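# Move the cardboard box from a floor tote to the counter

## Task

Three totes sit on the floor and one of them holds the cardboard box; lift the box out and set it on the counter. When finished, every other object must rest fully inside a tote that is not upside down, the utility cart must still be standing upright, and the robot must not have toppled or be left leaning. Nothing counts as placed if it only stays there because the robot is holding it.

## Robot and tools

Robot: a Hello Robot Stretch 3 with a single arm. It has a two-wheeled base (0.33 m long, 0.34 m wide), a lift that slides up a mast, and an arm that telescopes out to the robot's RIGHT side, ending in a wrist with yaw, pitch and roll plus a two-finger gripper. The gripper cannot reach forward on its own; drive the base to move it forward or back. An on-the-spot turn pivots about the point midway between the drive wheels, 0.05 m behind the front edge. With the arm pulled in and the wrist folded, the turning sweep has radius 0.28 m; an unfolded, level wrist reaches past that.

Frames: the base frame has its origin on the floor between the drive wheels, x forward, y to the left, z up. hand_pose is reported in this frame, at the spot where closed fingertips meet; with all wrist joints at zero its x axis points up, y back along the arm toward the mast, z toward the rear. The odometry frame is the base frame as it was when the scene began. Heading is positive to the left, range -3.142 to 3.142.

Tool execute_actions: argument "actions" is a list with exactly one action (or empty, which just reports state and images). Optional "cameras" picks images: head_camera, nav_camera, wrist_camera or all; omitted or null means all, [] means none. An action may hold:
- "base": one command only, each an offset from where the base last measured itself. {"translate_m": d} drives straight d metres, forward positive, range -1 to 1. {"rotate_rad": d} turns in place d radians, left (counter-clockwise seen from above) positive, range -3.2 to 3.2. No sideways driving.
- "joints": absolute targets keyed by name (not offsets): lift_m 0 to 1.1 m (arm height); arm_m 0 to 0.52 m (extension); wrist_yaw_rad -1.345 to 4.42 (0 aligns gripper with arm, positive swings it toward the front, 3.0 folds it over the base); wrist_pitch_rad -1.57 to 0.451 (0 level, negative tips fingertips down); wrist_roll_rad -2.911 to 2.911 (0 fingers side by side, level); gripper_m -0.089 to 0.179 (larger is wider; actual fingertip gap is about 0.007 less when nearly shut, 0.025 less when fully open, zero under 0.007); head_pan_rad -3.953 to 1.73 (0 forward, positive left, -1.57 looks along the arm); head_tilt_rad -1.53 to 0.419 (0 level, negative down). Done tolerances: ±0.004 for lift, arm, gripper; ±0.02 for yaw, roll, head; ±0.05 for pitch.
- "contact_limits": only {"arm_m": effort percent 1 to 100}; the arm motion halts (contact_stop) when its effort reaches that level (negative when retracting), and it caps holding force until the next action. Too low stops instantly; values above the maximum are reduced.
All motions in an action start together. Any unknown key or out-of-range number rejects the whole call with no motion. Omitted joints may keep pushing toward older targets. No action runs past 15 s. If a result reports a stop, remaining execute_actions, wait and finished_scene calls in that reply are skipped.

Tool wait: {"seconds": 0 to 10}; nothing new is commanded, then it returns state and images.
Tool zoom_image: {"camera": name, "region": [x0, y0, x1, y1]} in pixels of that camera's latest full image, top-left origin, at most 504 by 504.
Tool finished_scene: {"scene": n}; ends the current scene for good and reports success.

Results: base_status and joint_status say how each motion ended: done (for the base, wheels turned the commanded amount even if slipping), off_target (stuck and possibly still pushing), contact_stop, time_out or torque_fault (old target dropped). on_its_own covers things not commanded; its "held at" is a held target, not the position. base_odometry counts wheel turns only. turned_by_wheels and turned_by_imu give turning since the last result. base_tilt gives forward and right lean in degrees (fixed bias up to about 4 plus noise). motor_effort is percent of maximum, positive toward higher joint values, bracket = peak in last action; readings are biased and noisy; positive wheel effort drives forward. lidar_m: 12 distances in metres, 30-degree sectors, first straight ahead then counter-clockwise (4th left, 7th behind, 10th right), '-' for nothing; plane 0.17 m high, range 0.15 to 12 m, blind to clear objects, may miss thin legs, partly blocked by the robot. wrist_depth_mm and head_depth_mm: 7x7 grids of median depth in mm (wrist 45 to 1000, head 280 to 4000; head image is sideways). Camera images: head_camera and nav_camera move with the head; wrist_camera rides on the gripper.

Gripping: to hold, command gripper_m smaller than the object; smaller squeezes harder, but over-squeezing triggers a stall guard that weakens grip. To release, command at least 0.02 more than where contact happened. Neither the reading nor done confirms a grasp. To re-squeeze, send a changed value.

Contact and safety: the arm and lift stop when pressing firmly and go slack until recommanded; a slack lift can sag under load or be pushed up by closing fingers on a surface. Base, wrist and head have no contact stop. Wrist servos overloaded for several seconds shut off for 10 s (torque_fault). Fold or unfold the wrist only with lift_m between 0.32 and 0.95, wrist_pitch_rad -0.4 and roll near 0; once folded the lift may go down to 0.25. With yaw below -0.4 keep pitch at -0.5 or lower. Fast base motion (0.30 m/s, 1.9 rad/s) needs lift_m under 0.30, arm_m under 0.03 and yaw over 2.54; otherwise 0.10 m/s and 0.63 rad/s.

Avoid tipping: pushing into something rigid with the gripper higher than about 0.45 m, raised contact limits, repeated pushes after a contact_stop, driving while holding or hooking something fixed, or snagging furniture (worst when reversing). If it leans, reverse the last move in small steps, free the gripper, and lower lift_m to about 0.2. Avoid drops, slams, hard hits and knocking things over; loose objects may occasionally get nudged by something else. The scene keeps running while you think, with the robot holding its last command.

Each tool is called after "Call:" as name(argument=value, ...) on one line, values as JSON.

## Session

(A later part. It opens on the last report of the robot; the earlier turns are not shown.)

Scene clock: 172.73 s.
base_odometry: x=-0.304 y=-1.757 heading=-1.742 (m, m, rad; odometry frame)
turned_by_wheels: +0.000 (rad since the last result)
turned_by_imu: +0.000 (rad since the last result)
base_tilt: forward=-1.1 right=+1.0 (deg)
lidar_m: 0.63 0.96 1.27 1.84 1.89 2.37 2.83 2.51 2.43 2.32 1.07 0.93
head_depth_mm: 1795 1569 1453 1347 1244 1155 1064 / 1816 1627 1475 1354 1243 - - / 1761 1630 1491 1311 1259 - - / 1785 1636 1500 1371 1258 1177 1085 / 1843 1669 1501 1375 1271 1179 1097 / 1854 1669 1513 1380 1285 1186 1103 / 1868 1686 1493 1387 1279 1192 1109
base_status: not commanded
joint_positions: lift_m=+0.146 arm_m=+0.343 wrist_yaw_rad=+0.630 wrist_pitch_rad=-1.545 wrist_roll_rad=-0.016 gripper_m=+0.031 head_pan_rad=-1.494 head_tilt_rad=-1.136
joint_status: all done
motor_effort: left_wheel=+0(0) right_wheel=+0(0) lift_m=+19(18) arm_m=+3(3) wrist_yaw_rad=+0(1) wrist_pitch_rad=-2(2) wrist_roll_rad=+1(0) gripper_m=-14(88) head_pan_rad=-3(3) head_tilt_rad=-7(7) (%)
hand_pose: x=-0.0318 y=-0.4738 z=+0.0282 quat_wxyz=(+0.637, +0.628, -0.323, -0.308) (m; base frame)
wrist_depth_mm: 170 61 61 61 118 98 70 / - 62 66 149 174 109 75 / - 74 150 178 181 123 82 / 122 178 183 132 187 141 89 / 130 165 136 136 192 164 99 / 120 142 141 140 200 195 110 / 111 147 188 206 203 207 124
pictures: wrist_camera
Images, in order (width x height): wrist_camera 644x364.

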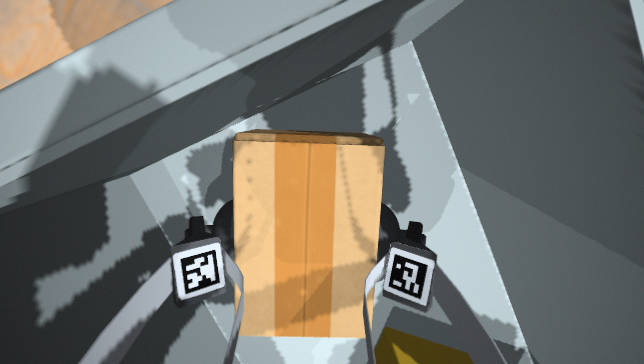

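Call:
execute_actions(actions=[{"joints": {"gripper_m": 0.01, "lift_m": 0.34}}], cameras=["head_camera", "wrist_camera"])

Scene clock: 233.70 s.
base_odometry: x=-0.304 y=-1.757 heading=-1.742 (m, m, rad; odometry frame)
turned_by_wheels: +0.000 (rad since the last result)
turned_by_imu: +0.000 (rad since the last result)
base_tilt: forward=-1.0 right=+1.0 (deg)
lidar_m: 0.63 0.95 1.27 1.84 1.89 2.38 2.84 2.51 2.44 2.33 1.07 0.93
head_depth_mm: 1795 1561 1446 1346 1244 1162 - / 1803 1613 1499 1348 1243 - - / 1758 1635 1502 1310 1264 - - / 1777 1646 1498 1367 1266 1180 1085 / 1846 1656 1513 1374 1268 1181 1099 / 1861 1657 1515 1382 1275 1180 1105 / 1867 1670 1501 1394 1285 1185 1108
base_status: not commanded
joint_positions: lift_m=+0.340 arm_m=+0.343 wrist_yaw_rad=+0.630 wrist_pitch_rad=-1.545 wrist_roll_rad=-0.016 gripper_m=+0.014 head_pan_rad=-1.494 head_tilt_rad=-1.136
joint_status: all done
motor_effort: left_wheel=+0(1) right_wheel=+0(0) lift_m=+30(30) arm_m=+3(3) wrist_yaw_rad=+1(0) wrist_pitch_rad=-2(2) wrist_roll_rad=+1(0) gripper_m=-19(88) head_pan_rad=-3(3) head_tilt_rad=-8(8) (%)
hand_pose: x=-0.0319 y=-0.4737 z=+0.2216 quat_wxyz=(+0.637, +0.628, -0.323, -0.308) (m; base frame)
wrist_depth_mm: 347 345 352 356 357 356 362 / 351 358 360 296 362 367 372 / 366 369 254 371 339 379 384 / 379 375 262 130 301 391 393 / 391 395 134 134 296 402 404 / 403 404 139 138 364 420 419 / 421 422 423 143 354 427 439
pictures: head_camera (sideways: a quarter turn clockwise sets it upright), wrist_camera
Images, in order (width x height): head_camera 896x504, wrist_camera 644x364.

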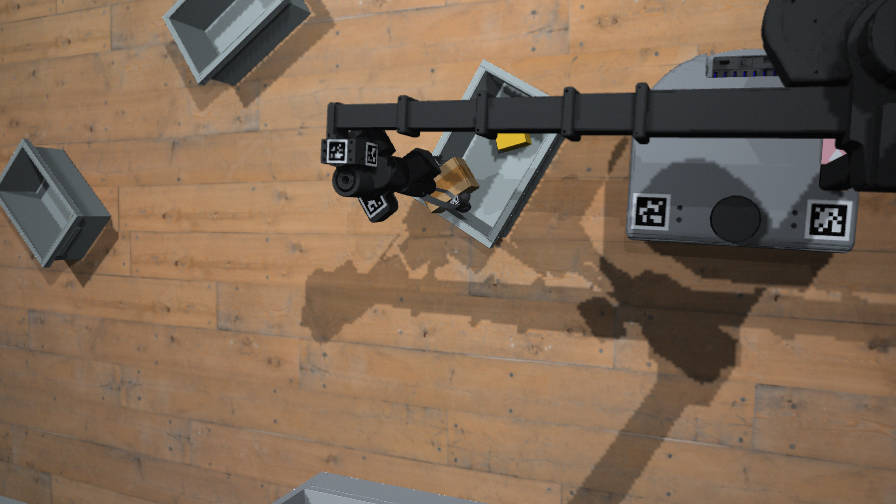

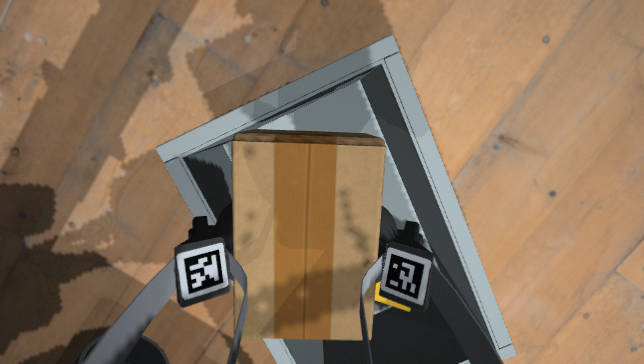

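Call:
execute_actions(actions=[{"base": {"translate_m": -0.4}, "joints": {"arm_m": 0.0, "wrist_pitch_rad": -0.4, "wrist_yaw_rad": 2.65, "head_pan_rad": -1.0, "head_tilt_rad": -1.2}}], cameras=["head_camera", "nav_camera", "wrist_camera"])

Scene clock: 241.77 s.
base_odometry: x=-0.236 y=-1.363 heading=-1.742 (m, m, rad; odometry frame)
turned_by_wheels: +0.000 (rad since the last result)
turned_by_imu: -0.001 (rad since the last result)
base_tilt: forward=-1.0 right=+1.0 (deg)
lidar_m: 1.03 1.37 1.82 1.42 1.42 2.05 2.43 2.16 2.45 2.33 1.97 1.35
head_depth_mm: 1663 1543 1430 1317 1236 1152 1103 / 1696 1551 1428 1329 1258 - - / 1711 1558 1434 1306 1264 - - / 1707 1558 1445 1328 1251 1190 1103 / 1737 1575 1450 1354 1256 1155 1112 / 1731 1569 1466 1351 1270 1184 1111 / 1422 1515 1473 1365 1274 1187 1117
base_status: done
joint_positions: lift_m=+0.340 arm_m=+0.002 wrist_yaw_rad=+2.648 wrist_pitch_rad=-0.429 wrist_roll_rad=-0.016 gripper_m=+0.014 head_pan_rad=-1.007 head_tilt_rad=-1.185
joint_status: all done
joint sent to its limit — the command would take arm_m past its lower limit, so that joint was sent only as far as its limit.
motor_effort: left_wheel=+0(4) right_wheel=+0(7) lift_m=+30(30) arm_m=-1(1) wrist_yaw_rad=+1(4) wrist_pitch_rad=+8(7) wrist_roll_rad=+1(0) gripper_m=-19(19) head_pan_rad=+3(32) head_tilt_rad=-8(16) (%)
hand_pose: x=+0.0843 y=+0.0490 z=+0.3499 quat_wxyz=(+0.315, +0.702, -0.020, +0.639) (m; base frame)
wrist_depth_mm: - - - - - - - / - - - - - - - / 918 950 927 970 - - - / 741 758 704 130 773 823 792 / 626 618 134 134 669 664 675 / 544 536 139 138 523 567 575 / - - 450 144 489 500 497
pictures: head_camera (sideways: a quarter turn clockwise sets it upright), nav_camera (sideways: a quarter turn counterclockwise sets it upright), wrist_camera
Images, in order (width x height): head_camera 896x504, nav_camera 672x504, wrist_camera 644x364.

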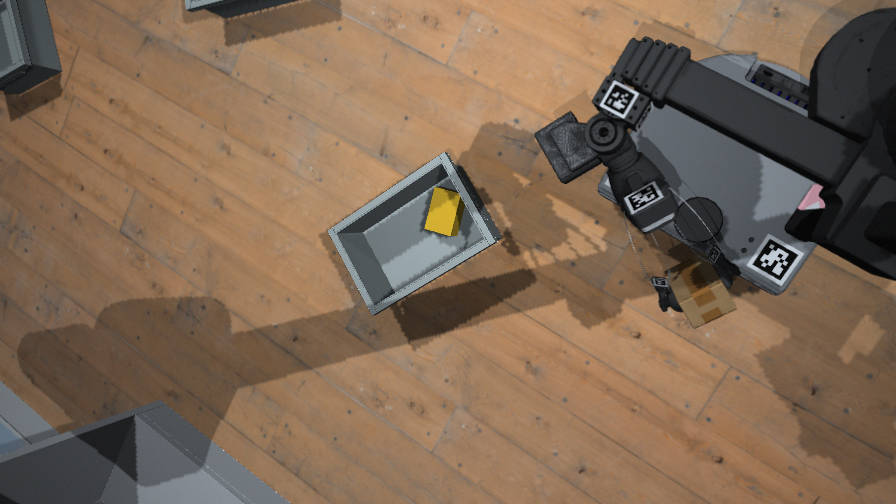

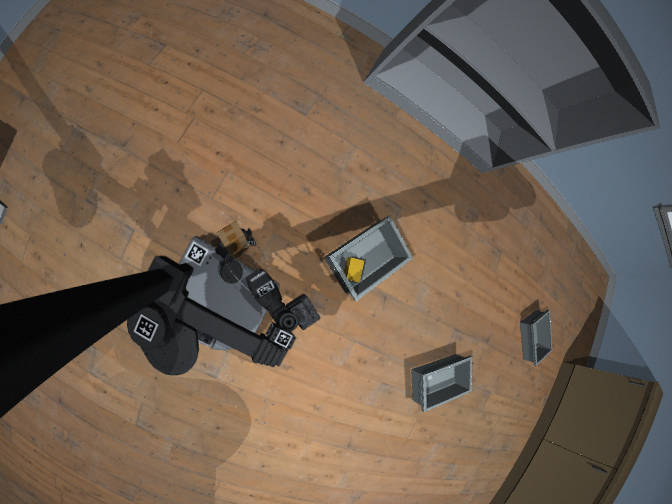

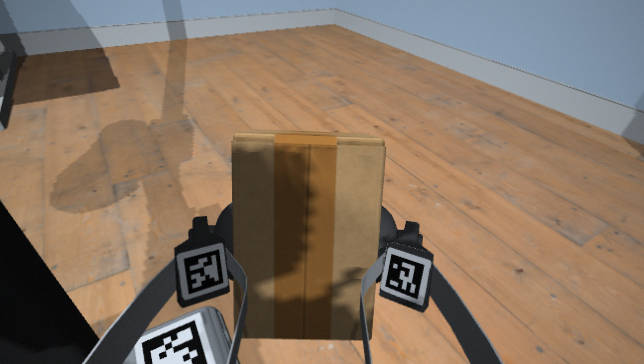

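Call:
execute_actions(actions=[{"base": {"rotate_rad": 1.1}, "joints": {"lift_m": 0.29, "head_pan_rad": -3.0, "head_tilt_rad": -0.7}}], cameras=["head_camera", "nav_camera"])

Scene clock: 245.90 s.
base_odometry: x=-0.236 y=-1.363 heading=-0.642 (m, m, rad; odometry frame)
turned_by_wheels: +1.100 (rad since the last result)
turned_by_imu: +1.097 (rad since the last result)
base_tilt: forward=-1.1 right=+1.0 (deg)
lidar_m: 1.89 1.42 1.91 2.06 2.45 2.16 2.42 2.33 1.86 1.33 1.03 1.39
head_depth_mm: 2955 3191 2348 1847 1519 1296 1123 / 2279 2767 2382 1869 1537 1299 1153 / 2208 2441 2365 1874 1534 1312 1146 / 2132 2342 2388 1878 1544 1319 1140 / 2066 2288 2436 1896 1516 1327 1151 / 2015 2187 2361 1911 1535 1321 1102 / 1960 2119 2323 1928 1574 1340 1129
base_status: done
joint_positions: lift_m=+0.290 arm_m=+0.002 wrist_yaw_rad=+2.648 wrist_pitch_rad=-0.428 wrist_roll_rad=-0.016 gripper_m=+0.014 head_pan_rad=-2.993 head_tilt_rad=-0.704
joint_status: all done
motor_effort: left_wheel=-1(8) right_wheel=+2(11) lift_m=+20(29) arm_m=-1(1) wrist_yaw_rad=+1(2) wrist_pitch_rad=+8(8) wrist_roll_rad=+1(1) gripper_m=-20(19) head_pan_rad=-4(39) head_tilt_rad=+3(32) (%)
hand_pose: x=+0.0844 y=+0.0491 z=+0.3006 quat_wxyz=(+0.315, +0.702, -0.020, +0.639) (m; base frame)
wrist_depth_mm: - - - - - - - / - - - - - - - / 828 848 849 890 871 941 957 / 659 693 637 130 700 717 736 / 552 572 134 134 586 594 611 / 479 491 138 138 461 514 513 / - - 274 143 428 439 450
pictures: head_camera (sideways: a quarter turn clockwise sets it upright), nav_camera (sideways: a quarter turn counterclockwise sets it upright)
Images, in order (width x height): head_camera 896x504, nav_camera 672x504.

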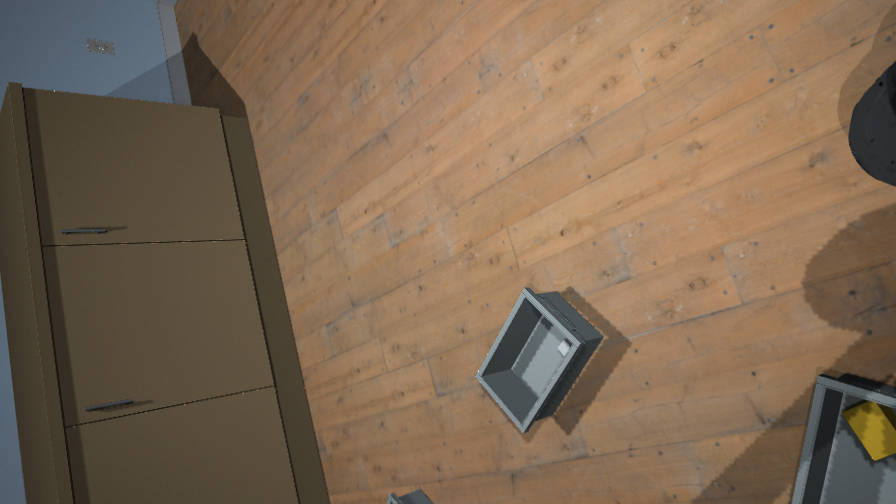

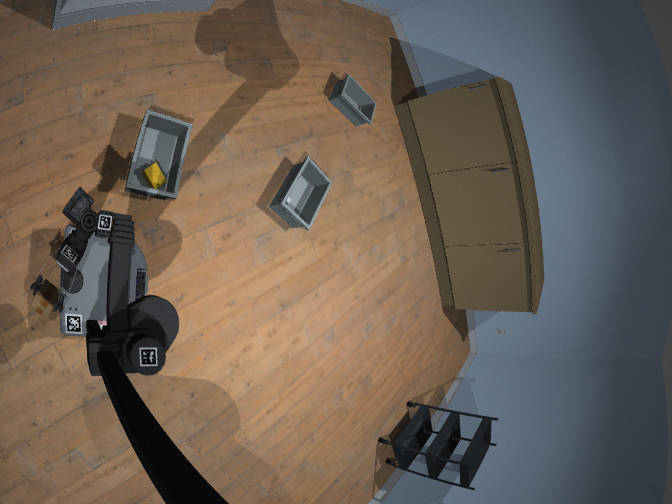

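Call:
execute_actions(actions=[{"base": {"translate_m": -1.0}, "joints": {"head_pan_rad": -2.7, "head_tilt_rad": -0.6}}], cameras=["head_camera", "nav_camera"])

Scene clock: 257.27 s.
base_odometry: x=-1.036 y=-0.764 heading=-0.642 (m, m, rad; odometry frame)
turned_by_wheels: +0.000 (rad since the last result)
turned_by_imu: -0.002 (rad since the last result)
base_tilt: forward=-1.1 right=+1.0 (deg)
lidar_m: 2.61 2.26 2.47 2.01 1.39 1.44 1.51 1.46 1.51 1.88 1.78 1.70
head_depth_mm: 1743 1425 1568 1805 1658 1367 1167 / 1751 1433 1556 1786 1664 1378 1176 / 1733 1438 1538 1767 1676 1380 1180 / 1724 1429 1531 1753 1690 1394 1185 / 1720 1409 1523 1732 1691 1403 1185 / 1705 1410 1510 1730 1706 1404 1191 / 1684 1441 1506 1717 1713 1408 1202
base_status: done
joint_positions: lift_m=+0.290 arm_m=+0.002 wrist_yaw_rad=+2.649 wrist_pitch_rad=-0.428 wrist_roll_rad=-0.016 gripper_m=+0.014 head_pan_rad=-2.707 head_tilt_rad=-0.605
joint_status: all done
motor_effort: left_wheel=-1(10) right_wheel=+2(6) lift_m=+19(20) arm_m=-1(1) wrist_yaw_rad=+1(1) wrist_pitch_rad=+8(8) wrist_roll_rad=+0(0) gripper_m=-18(19) head_pan_rad=+4(25) head_tilt_rad=+2(14) (%)
hand_pose: x=+0.0843 y=+0.0491 z=+0.3006 quat_wxyz=(+0.315, +0.702, -0.020, +0.639) (m; base frame)
wrist_depth_mm: - - - - - - - / - - - - - - - / 851 858 868 874 892 925 941 / 653 672 639 130 712 718 740 / 549 566 134 134 592 598 602 / 487 486 139 138 469 505 514 / - - 274 143 434 439 444
pictures: head_camera (sideways: a quarter turn clockwise sets it upright), nav_camera (sideways: a quarter turn counterclockwise sets it upright)
Images, in order (width x height): head_camera 896x504, nav_camera 672x504.

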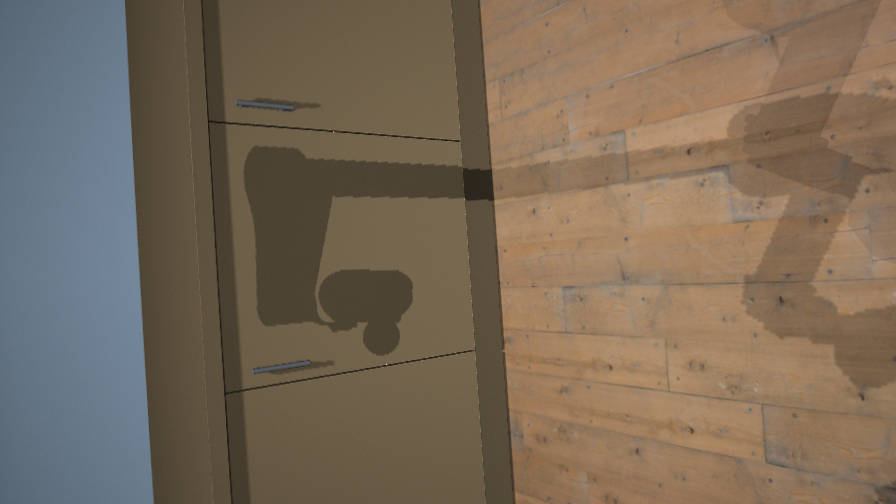

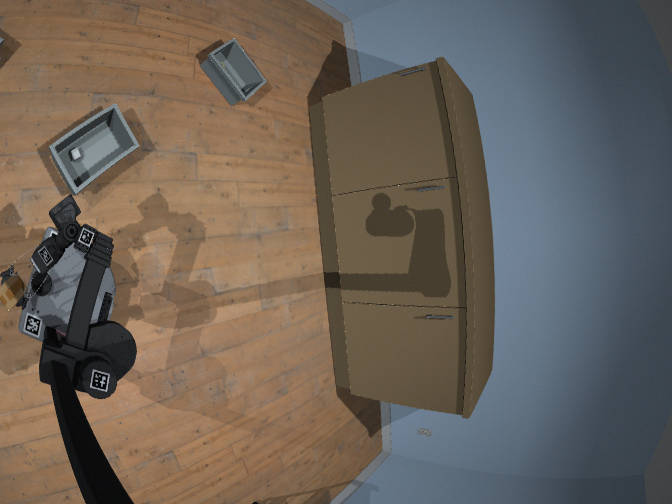

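Call:
execute_actions(actions=[{"base": {"translate_m": -0.62}, "joints": {"head_pan_rad": -2.65, "head_tilt_rad": -0.6}}], cameras=["head_camera", "nav_camera"])

Scene clock: 273.23 s.
base_odometry: x=-1.533 y=-0.393 heading=-0.642 (m, m, rad; odometry frame)
turned_by_wheels: +0.000 (rad since the last result)
turned_by_imu: -0.001 (rad since the last result)
base_tilt: forward=-1.1 right=+1.0 (deg)
lidar_m: 3.04 2.84 2.30 1.11 1.09 1.71 0.95 0.92 0.95 1.32 1.93 1.89
head_depth_mm: 1265 1311 968 1096 1292 1365 1174 / 1265 1319 969 1092 1287 1376 1173 / 1263 1345 965 1091 1284 1378 1184 / 1261 1346 967 1085 1280 1397 1182 / 1266 1347 982 1090 1279 1400 1189 / 1266 1348 982 1082 1279 1404 1200 / 1258 1338 980 1087 1278 1411 1196
base_status: done
joint_positions: lift_m=+0.290 arm_m=+0.002 wrist_yaw_rad=+2.649 wrist_pitch_rad=-0.428 wrist_roll_rad=-0.016 gripper_m=+0.014 head_pan_rad=-2.657 head_tilt_rad=-0.605
joint_status: all done
motor_effort: left_wheel=-1(9) right_wheel=+1(7) lift_m=+19(19) arm_m=-1(1) wrist_yaw_rad=+3(1) wrist_pitch_rad=+8(8) wrist_roll_rad=+1(0) gripper_m=-19(19) head_pan_rad=+4(10) head_tilt_rad=+3(2) (%)
hand_pose: x=+0.0843 y=+0.0491 z=+0.3006 quat_wxyz=(+0.315, +0.702, -0.020, +0.639) (m; base frame)
wrist_depth_mm: - - - - - - - / - - - - - - - / 821 833 872 872 884 914 943 / 672 670 628 130 709 725 744 / 556 556 133 134 590 592 608 / 485 491 138 138 478 501 513 / - - 271 144 438 441 443
pictures: head_camera (sideways: a quarter turn clockwise sets it upright), nav_camera (sideways: a quarter turn counterclockwise sets it upright)
Images, in order (width x height): head_camera 896x504, nav_camera 672x504.

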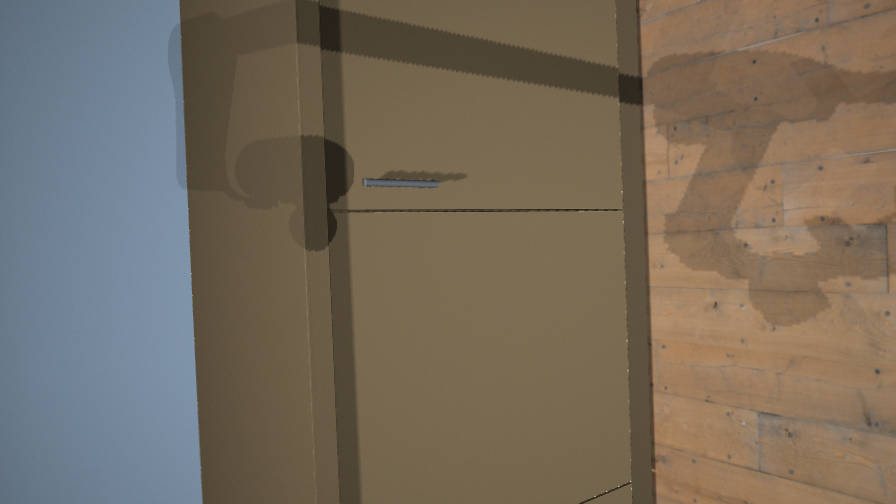

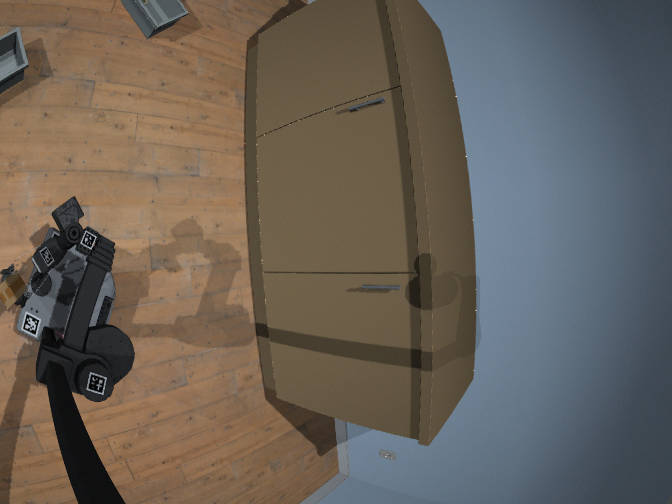

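Call:
execute_actions(actions=[{"base": {"translate_m": -0.5}, "joints": {"lift_m": 0.88, "wrist_yaw_rad": 0.0, "head_pan_rad": -2.2, "head_tilt_rad": -0.8}}], cameras=["head_camera", "nav_camera", "wrist_camera"])

Scene clock: 287.87 s.
base_odometry: x=-1.934 y=-0.093 heading=-0.642 (m, m, rad; odometry frame)
turned_by_wheels: +0.000 (rad since the last result)
turned_by_imu: -0.001 (rad since the last result)
base_tilt: forward=-1.1 right=+1.0 (deg)
lidar_m: 3.40 3.26 1.96 0.88 1.41 1.45 0.49 0.48 0.50 0.69 2.37 2.28
head_depth_mm: 902 779 608 597 711 - - / 941 789 610 637 - - 1104 / 963 796 618 655 - - 1127 / 1009 804 625 712 - - 1100 / 1040 815 652 795 - - 1084 / 1088 823 680 871 - - 1102 / 1133 833 743 912 - 1264 1129
base_status: done
joint_positions: lift_m=+0.880 arm_m=+0.002 wrist_yaw_rad=+0.001 wrist_pitch_rad=-0.428 wrist_roll_rad=-0.016 gripper_m=+0.014 head_pan_rad=-2.207 head_tilt_rad=-0.790
joint_status: all done
motor_effort: left_wheel=-1(10) right_wheel=+1(7) lift_m=+30(31) arm_m=-1(1) wrist_yaw_rad=+0(2) wrist_pitch_rad=+8(8) wrist_roll_rad=+1(1) gripper_m=-19(20) head_pan_rad=+4(33) head_tilt_rad=-5(26) (%)
hand_pose: x=-0.0212 y=-0.3705 z=+0.8901 quat_wxyz=(+0.697, +0.152, -0.685, -0.149) (m; base frame)
wrist_depth_mm: - - - 572 453 480 516 / - - - 631 429 325 310 / - - - 595 452 346 261 / - - - 130 474 370 291 / - - 134 134 470 384 304 / - - 138 138 485 407 313 / - - 991 143 631 417 338
pictures: head_camera (sideways: a quarter turn clockwise sets it upright), nav_camera (sideways: a quarter turn counterclockwise sets it upright), wrist_camera
Images, in order (width x height): head_camera 896x504, nav_camera 672x504, wrist_camera 644x364.

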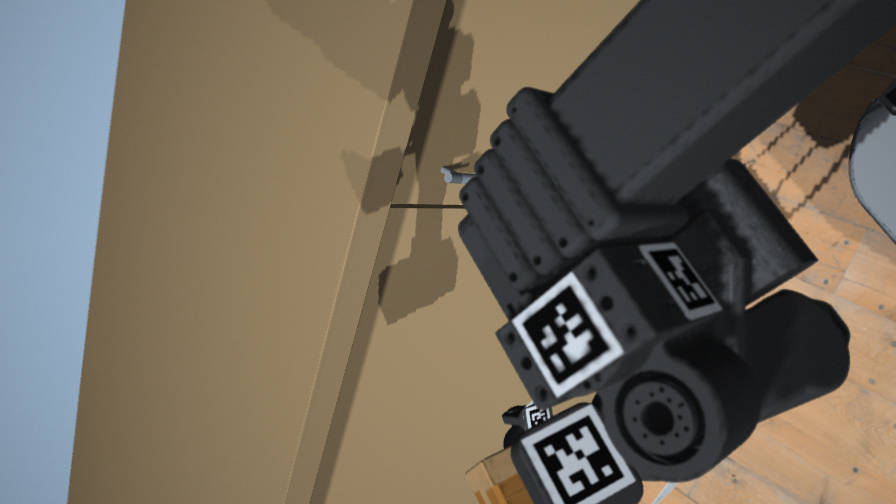

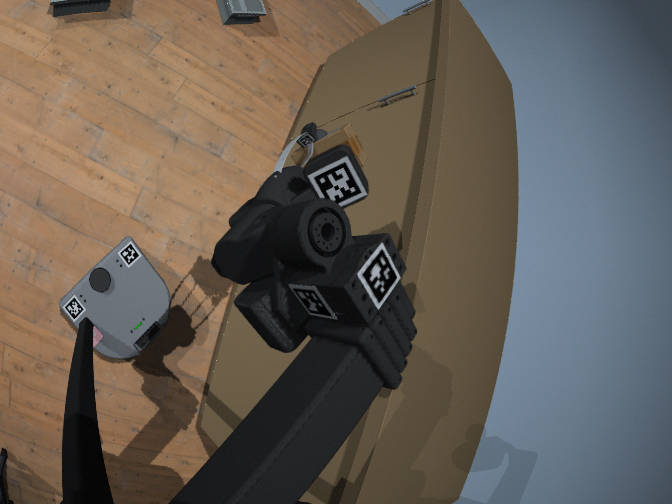

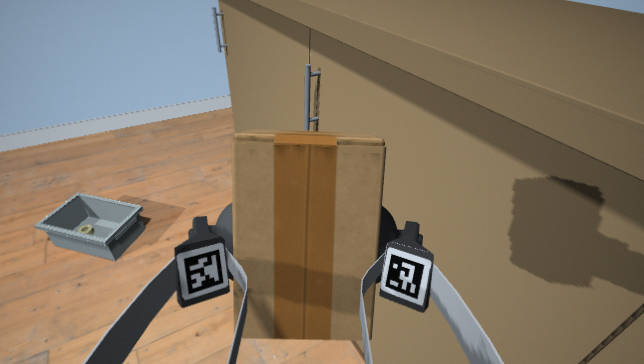

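Call:
execute_actions(actions=[{"base": {"rotate_rad": -1.078}, "joints": {"lift_m": 1.09, "wrist_pitch_rad": -1.55, "arm_m": 0.1, "head_pan_rad": -1.3, "head_tilt_rad": -0.7}}], cameras=["head_camera", "nav_camera", "wrist_camera"])

Scene clock: 295.73 s.
base_odometry: x=-1.934 y=-0.093 heading=-1.720 (m, m, rad; odometry frame)
turned_by_wheels: -1.078 (rad since the last result)
turned_by_imu: -1.081 (rad since the last result)
base_tilt: forward=-1.1 right=+1.0 (deg)
lidar_m: 2.37 2.28 3.32 3.26 2.03 0.88 1.15 1.44 0.50 0.48 0.49 0.66
head_depth_mm: 869 931 757 - 329 296 1084 / 888 956 702 585 656 305 1111 / 911 977 707 592 717 948 1137 / 934 991 714 614 750 991 1142 / 961 1006 722 621 802 1062 1144 / 983 1026 731 669 844 1141 1153 / 1015 1038 737 700 892 1249 1154
base_status: done
joint_positions: lift_m=+1.090 arm_m=+0.100 wrist_yaw_rad=+0.001 wrist_pitch_rad=-1.543 wrist_roll_rad=-0.016 gripper_m=+0.014 head_pan_rad=-1.307 head_tilt_rad=-0.705
joint_status: all done
motor_effort: left_wheel=+1(6) right_wheel=-1(6) lift_m=+30(32) arm_m=+3(4) wrist_yaw_rad=+0(0) wrist_pitch_rad=-2(8) wrist_roll_rad=+1(1) gripper_m=-19(19) head_pan_rad=+4(41) head_tilt_rad=+3(15) (%)
hand_pose: x=-0.0216 y=-0.2278 z=+0.9716 quat_wxyz=(+0.511, +0.497, -0.502, -0.489) (m; base frame)
wrist_depth_mm: 711 723 728 735 757 - - / - - - - - - - / - - - - - - - / - - - 130 - - - / - - 135 134 - - - / - - 139 138 - - - / - - - 143 - - -
pictures: head_camera (sideways: a quarter turn clockwise sets it upright), nav_camera (sideways: a quarter turn counterclockwise sets it upright), wrist_camera
Images, in order (width x height): head_camera 896x504, nav_camera 672x504, wrist_camera 644x364.

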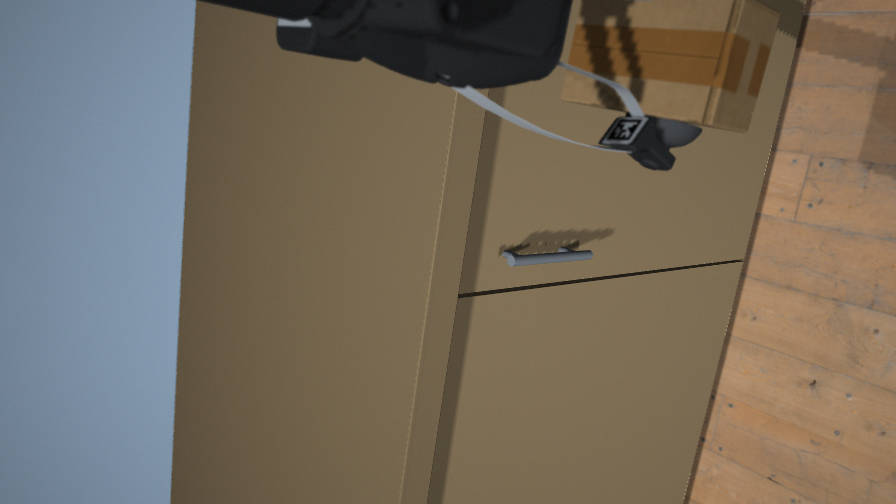

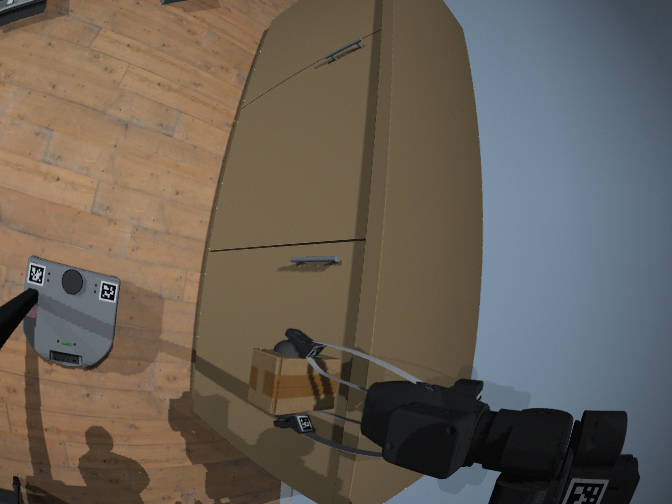

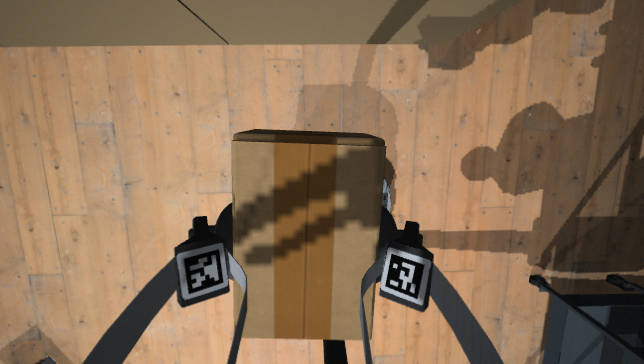

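Call:
execute_actions(actions=[{"joints": {"arm_m": 0.5, "head_pan_rad": -1.45, "head_tilt_rad": -0.55}, "contact_limits": {"arm_m": 15}}], cameras=["head_camera", "wrist_camera"])

Scene clock: 302.27 s.
base_odometry: x=-1.934 y=-0.093 heading=-1.720 (m, m, rad; odometry frame)
turned_by_wheels: +0.000 (rad since the last result)
turned_by_imu: +0.000 (rad since the last result)
base_tilt: forward=-1.1 right=+1.1 (deg)
lidar_m: 2.37 2.29 3.29 3.26 2.03 0.88 1.16 1.43 0.50 0.48 0.49 0.66
head_depth_mm: - 958 941 669 573 682 834 / 857 - 898 622 578 697 854 / 883 976 960 653 583 710 877 / 891 989 973 686 587 727 903 / 902 1001 985 692 622 745 932 / 915 1015 1000 699 638 765 961 / 925 1031 1007 703 651 785 995
base_status: not commanded
joint_positions: lift_m=+1.090 arm_m=+0.500 wrist_yaw_rad=+0.000 wrist_pitch_rad=-1.543 wrist_roll_rad=-0.016 gripper_m=+0.014 head_pan_rad=-1.443 head_tilt_rad=-0.557
joint_status: all done
motor_effort: left_wheel=+1(1) right_wheel=+0(0) lift_m=+30(30) arm_m=+3(6) wrist_yaw_rad=+2(1) wrist_pitch_rad=-3(3) wrist_roll_rad=+0(0) gripper_m=-19(19) head_pan_rad=-4(18) head_tilt_rad=+3(18) (%)
contact_limits: arm_m 15 (drawing in: default 15, maximum 26; extending or still: default 23, maximum 37)
hand_pose: x=-0.0216 y=-0.6278 z=+0.9716 quat_wxyz=(+0.511, +0.497, -0.503, -0.489) (m; base frame)
wrist_depth_mm: 199 202 202 205 206 207 209 / 206 207 208 209 212 213 215 / 210 213 213 213 217 219 220 / 218 221 219 130 224 226 228 / 224 227 134 134 231 234 235 / 231 231 138 138 238 240 244 / 237 241 243 143 249 248 254
pictures: head_camera (sideways: a quarter turn clockwise sets it upright), wrist_camera
Images, in order (width x height): head_camera 896x504, wrist_camera 644x364.

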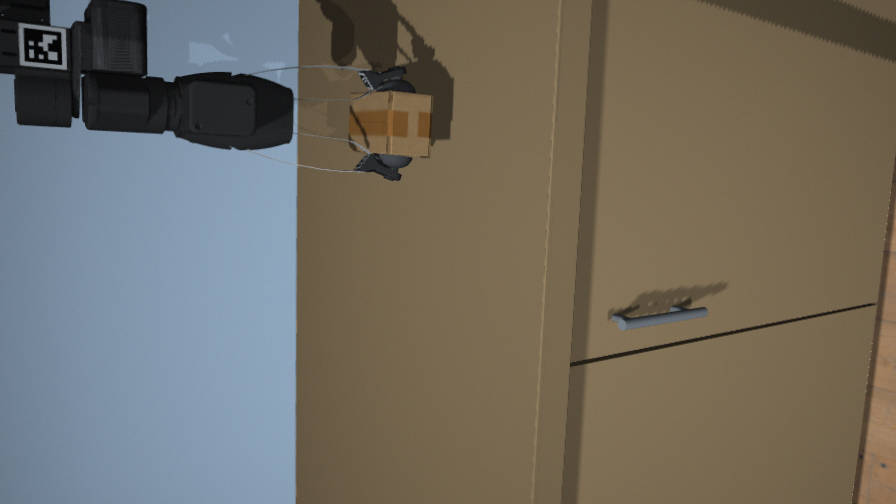

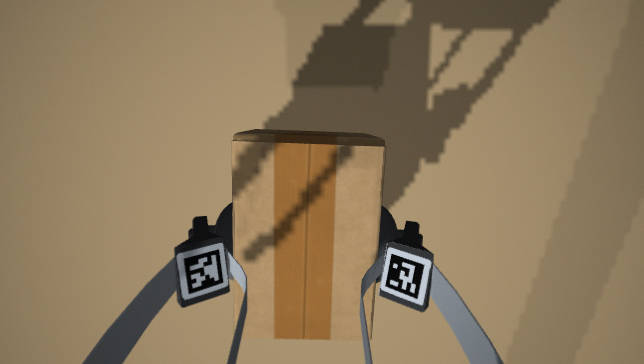

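Call:
execute_actions(actions=[{"joints": {"lift_m": 1.053}}], cameras=["head_camera", "wrist_camera"])

Scene clock: 306.27 s.
base_odometry: x=-1.934 y=-0.093 heading=-1.720 (m, m, rad; odometry frame)
turned_by_wheels: +0.000 (rad since the last result)
turned_by_imu: +0.000 (rad since the last result)
base_tilt: forward=-1.0 right=+1.0 (deg)
lidar_m: 2.37 2.28 3.30 3.26 2.03 0.88 1.15 1.44 0.50 0.48 0.49 0.66
head_depth_mm: 837 974 940 668 574 681 829 / 855 - 853 634 578 697 853 / 882 977 961 653 583 713 880 / 892 992 973 684 588 727 902 / 905 1004 988 690 622 745 933 / 914 1013 1000 696 637 763 960 / 925 1029 1010 704 650 787 992
base_status: not commanded
joint_positions: lift_m=+1.053 arm_m=+0.500 wrist_yaw_rad=+0.000 wrist_pitch_rad=-1.543 wrist_roll_rad=-0.016 gripper_m=+0.014 head_pan_rad=-1.443 head_tilt_rad=-0.557
joint_status: all done
motor_effort: left_wheel=+1(1) right_wheel=+0(0) lift_m=+19(28) arm_m=+3(3) wrist_yaw_rad=+0(0) wrist_pitch_rad=-2(2) wrist_roll_rad=+0(1) gripper_m=-19(20) head_pan_rad=-3(3) head_tilt_rad=+5(4) (%)
hand_pose: x=-0.0216 y=-0.6277 z=+0.9351 quat_wxyz=(+0.511, +0.497, -0.503, -0.490) (m; base frame)
wrist_depth_mm: 166 167 169 170 171 172 173 / 172 173 173 173 176 177 180 / 175 177 177 177 180 183 184 / 182 183 181 130 187 189 189 / 187 189 134 134 192 195 196 / 194 192 139 138 198 203 204 / 199 201 202 144 208 208 210
pictures: head_camera (sideways: a quarter turn clockwise sets it upright), wrist_camera
Images, in order (width x height): head_camera 896x504, wrist_camera 644x364.

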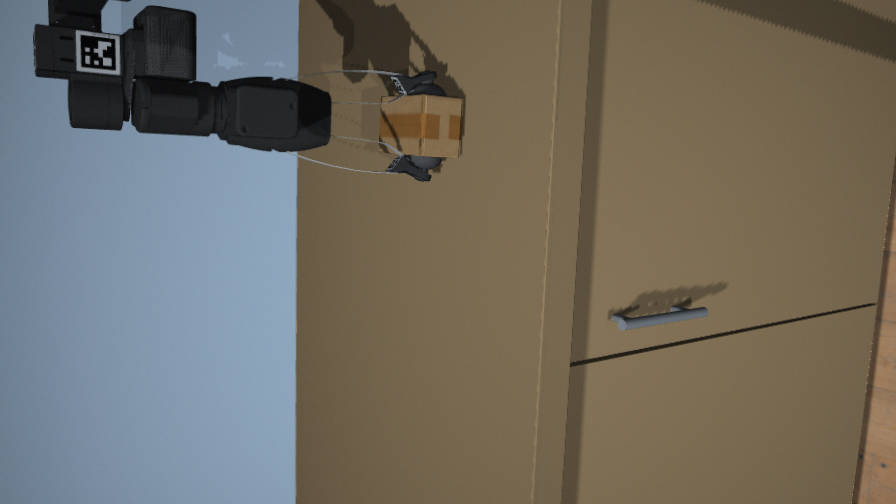

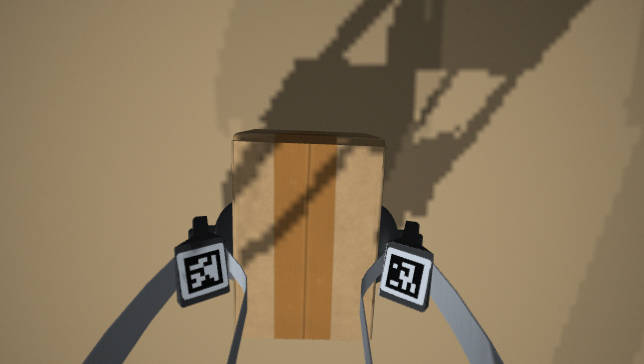

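Call:
execute_actions(actions=[{"joints": {"gripper_m": 0.105}}], cameras=["head_camera", "wrist_camera"])

Scene clock: 309.67 s.
base_odometry: x=-1.934 y=-0.093 heading=-1.720 (m, m, rad; odometry frame)
turned_by_wheels: +0.000 (rad since the last result)
turned_by_imu: +0.000 (rad since the last result)
base_tilt: forward=-1.0 right=+1.0 (deg)
lidar_m: 2.37 2.28 3.28 3.24 2.03 0.88 1.16 1.44 0.50 0.48 0.49 0.66
head_depth_mm: 837 977 941 666 575 680 831 / 854 - 850 641 579 697 855 / 881 981 963 653 583 708 877 / 893 994 970 686 587 730 904 / 903 1008 986 691 621 746 932 / 913 1019 1000 698 636 765 958 / 926 1032 1012 703 649 786 999
base_status: not commanded
joint_positions: lift_m=+1.053 arm_m=+0.500 wrist_yaw_rad=+0.000 wrist_pitch_rad=-1.543 wrist_roll_rad=-0.016 gripper_m=+0.105 head_pan_rad=-1.443 head_tilt_rad=-0.557
joint_status: all done
motor_effort: left_wheel=+1(0) right_wheel=+0(1) lift_m=+20(19) arm_m=+3(3) wrist_yaw_rad=+1(0) wrist_pitch_rad=-2(2) wrist_roll_rad=+1(0) gripper_m=+1(80) head_pan_rad=-3(3) head_tilt_rad=+2(3) (%)
hand_pose: x=-0.0216 y=-0.6277 z=+0.9351 quat_wxyz=(+0.511, +0.497, -0.503, -0.490) (m; base frame)
wrist_depth_mm: 166 167 169 170 171 173 174 / 171 172 173 174 176 178 178 / 176 178 177 178 181 183 184 / 181 182 182 135 187 189 190 / 186 187 140 139 192 195 196 / 193 - 144 144 200 200 203 / 198 201 202 205 206 208 209
pictures: head_camera (sideways: a quarter turn clockwise sets it upright), wrist_camera
Images, in order (width x height): head_camera 896x504, wrist_camera 644x364.

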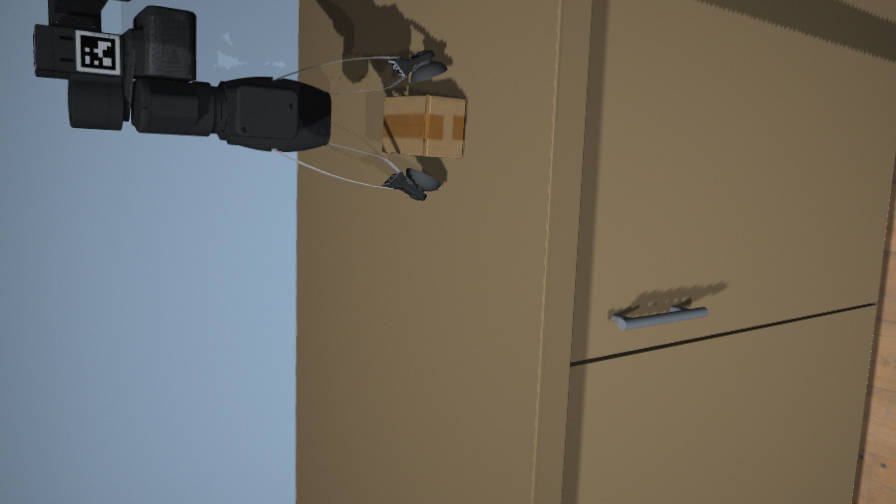

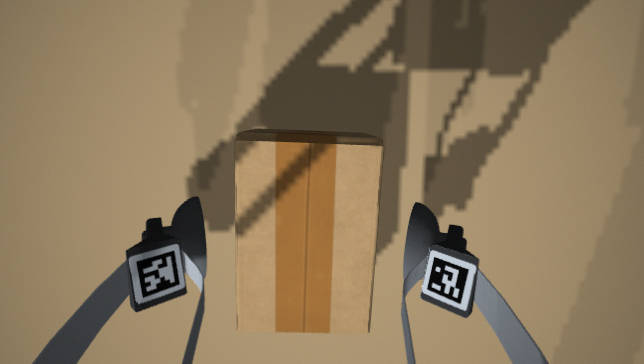

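Call:
execute_actions(actions=[{"joints": {"lift_m": 1.1, "arm_m": 0.38, "head_pan_rad": 0.45, "head_tilt_rad": -0.7}}])

Scene clock: 314.40 s.
base_odometry: x=-1.934 y=-0.093 heading=-1.720 (m, m, rad; odometry frame)
turned_by_wheels: +0.000 (rad since the last result)
turned_by_imu: +0.000 (rad since the last result)
base_tilt: forward=-1.1 right=+1.0 (deg)
lidar_m: 2.37 2.28 3.30 3.26 2.03 0.88 1.15 1.44 0.50 0.48 0.49 0.67
head_depth_mm: 1953 2167 2356 1810 1534 1301 1129 / 2026 2289 2404 1840 1553 1313 1136 / 2125 2378 2444 1892 1562 1319 1136 / 2103 2356 2437 1923 1567 1333 1147 / 2281 2594 2499 1929 1573 1331 1149 / 2336 2609 2517 1944 1563 1346 1156 / 2544 2977 2558 1965 1594 1347 1162
base_status: not commanded
joint_positions: lift_m=+1.100 arm_m=+0.380 wrist_yaw_rad=+0.000 wrist_pitch_rad=-1.543 wrist_roll_rad=-0.016 gripper_m=+0.105 head_pan_rad=+0.443 head_tilt_rad=-0.691
joint_status: all done
motor_effort: left_wheel=+1(1) right_wheel=+0(0) lift_m=+29(29) arm_m=-1(1) wrist_yaw_rad=+1(0) wrist_pitch_rad=-2(2) wrist_roll_rad=+0(0) gripper_m=+0(0) head_pan_rad=+3(40) head_tilt_rad=-5(21) (%)
hand_pose: x=-0.0216 y=-0.5082 z=+0.9815 quat_wxyz=(+0.511, +0.497, -0.502, -0.490) (m; base frame)
wrist_depth_mm: 209 212 210 166 215 218 218 / 217 216 220 194 223 221 226 / 221 224 225 226 230 230 231 / 229 230 233 233 234 237 239 / 236 236 238 241 243 245 248 / - - - - - - - / - - - - - - -
pictures: head_camera (sideways: a quarter turn clockwise sets it upright), nav_camera (sideways: a quarter turn counterclockwise sets it upright), wrist_camera
Images, in order (width x height): head_camera 896x504, nav_camera 672x504, wrist_camera 644x364.

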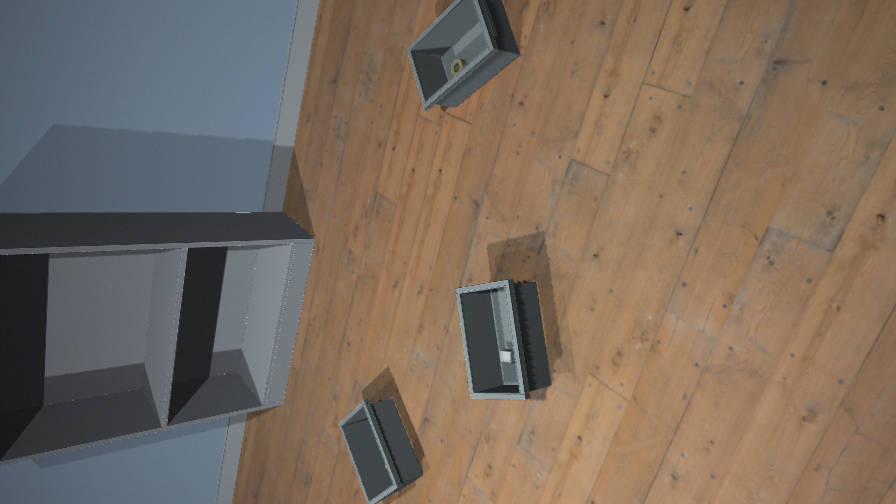

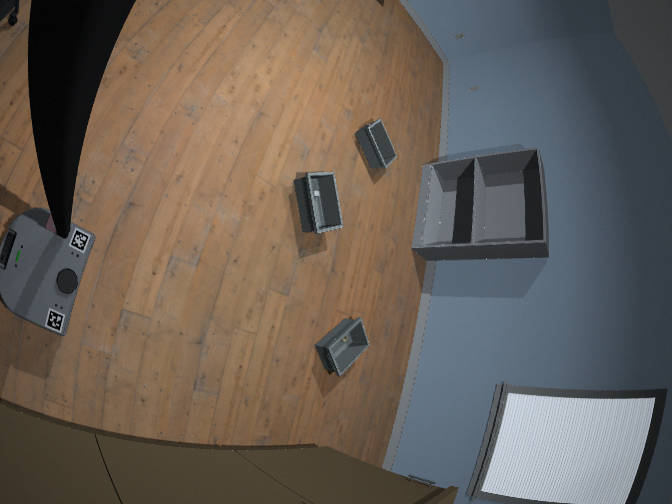

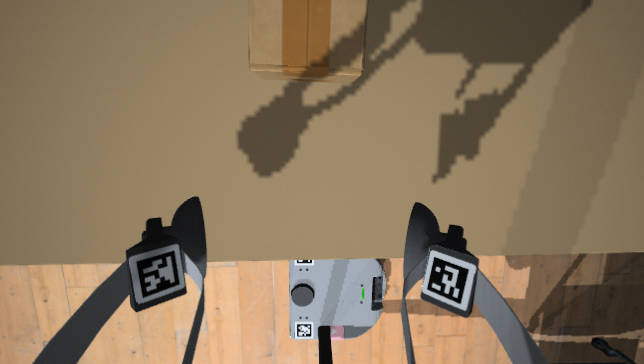

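The box is on the counter, the totes are upright with their contents inside, and the cart is untouched. I'll finish scene 1.

Call:
finished_scene(scene=1)

The scene is finished: the task was done.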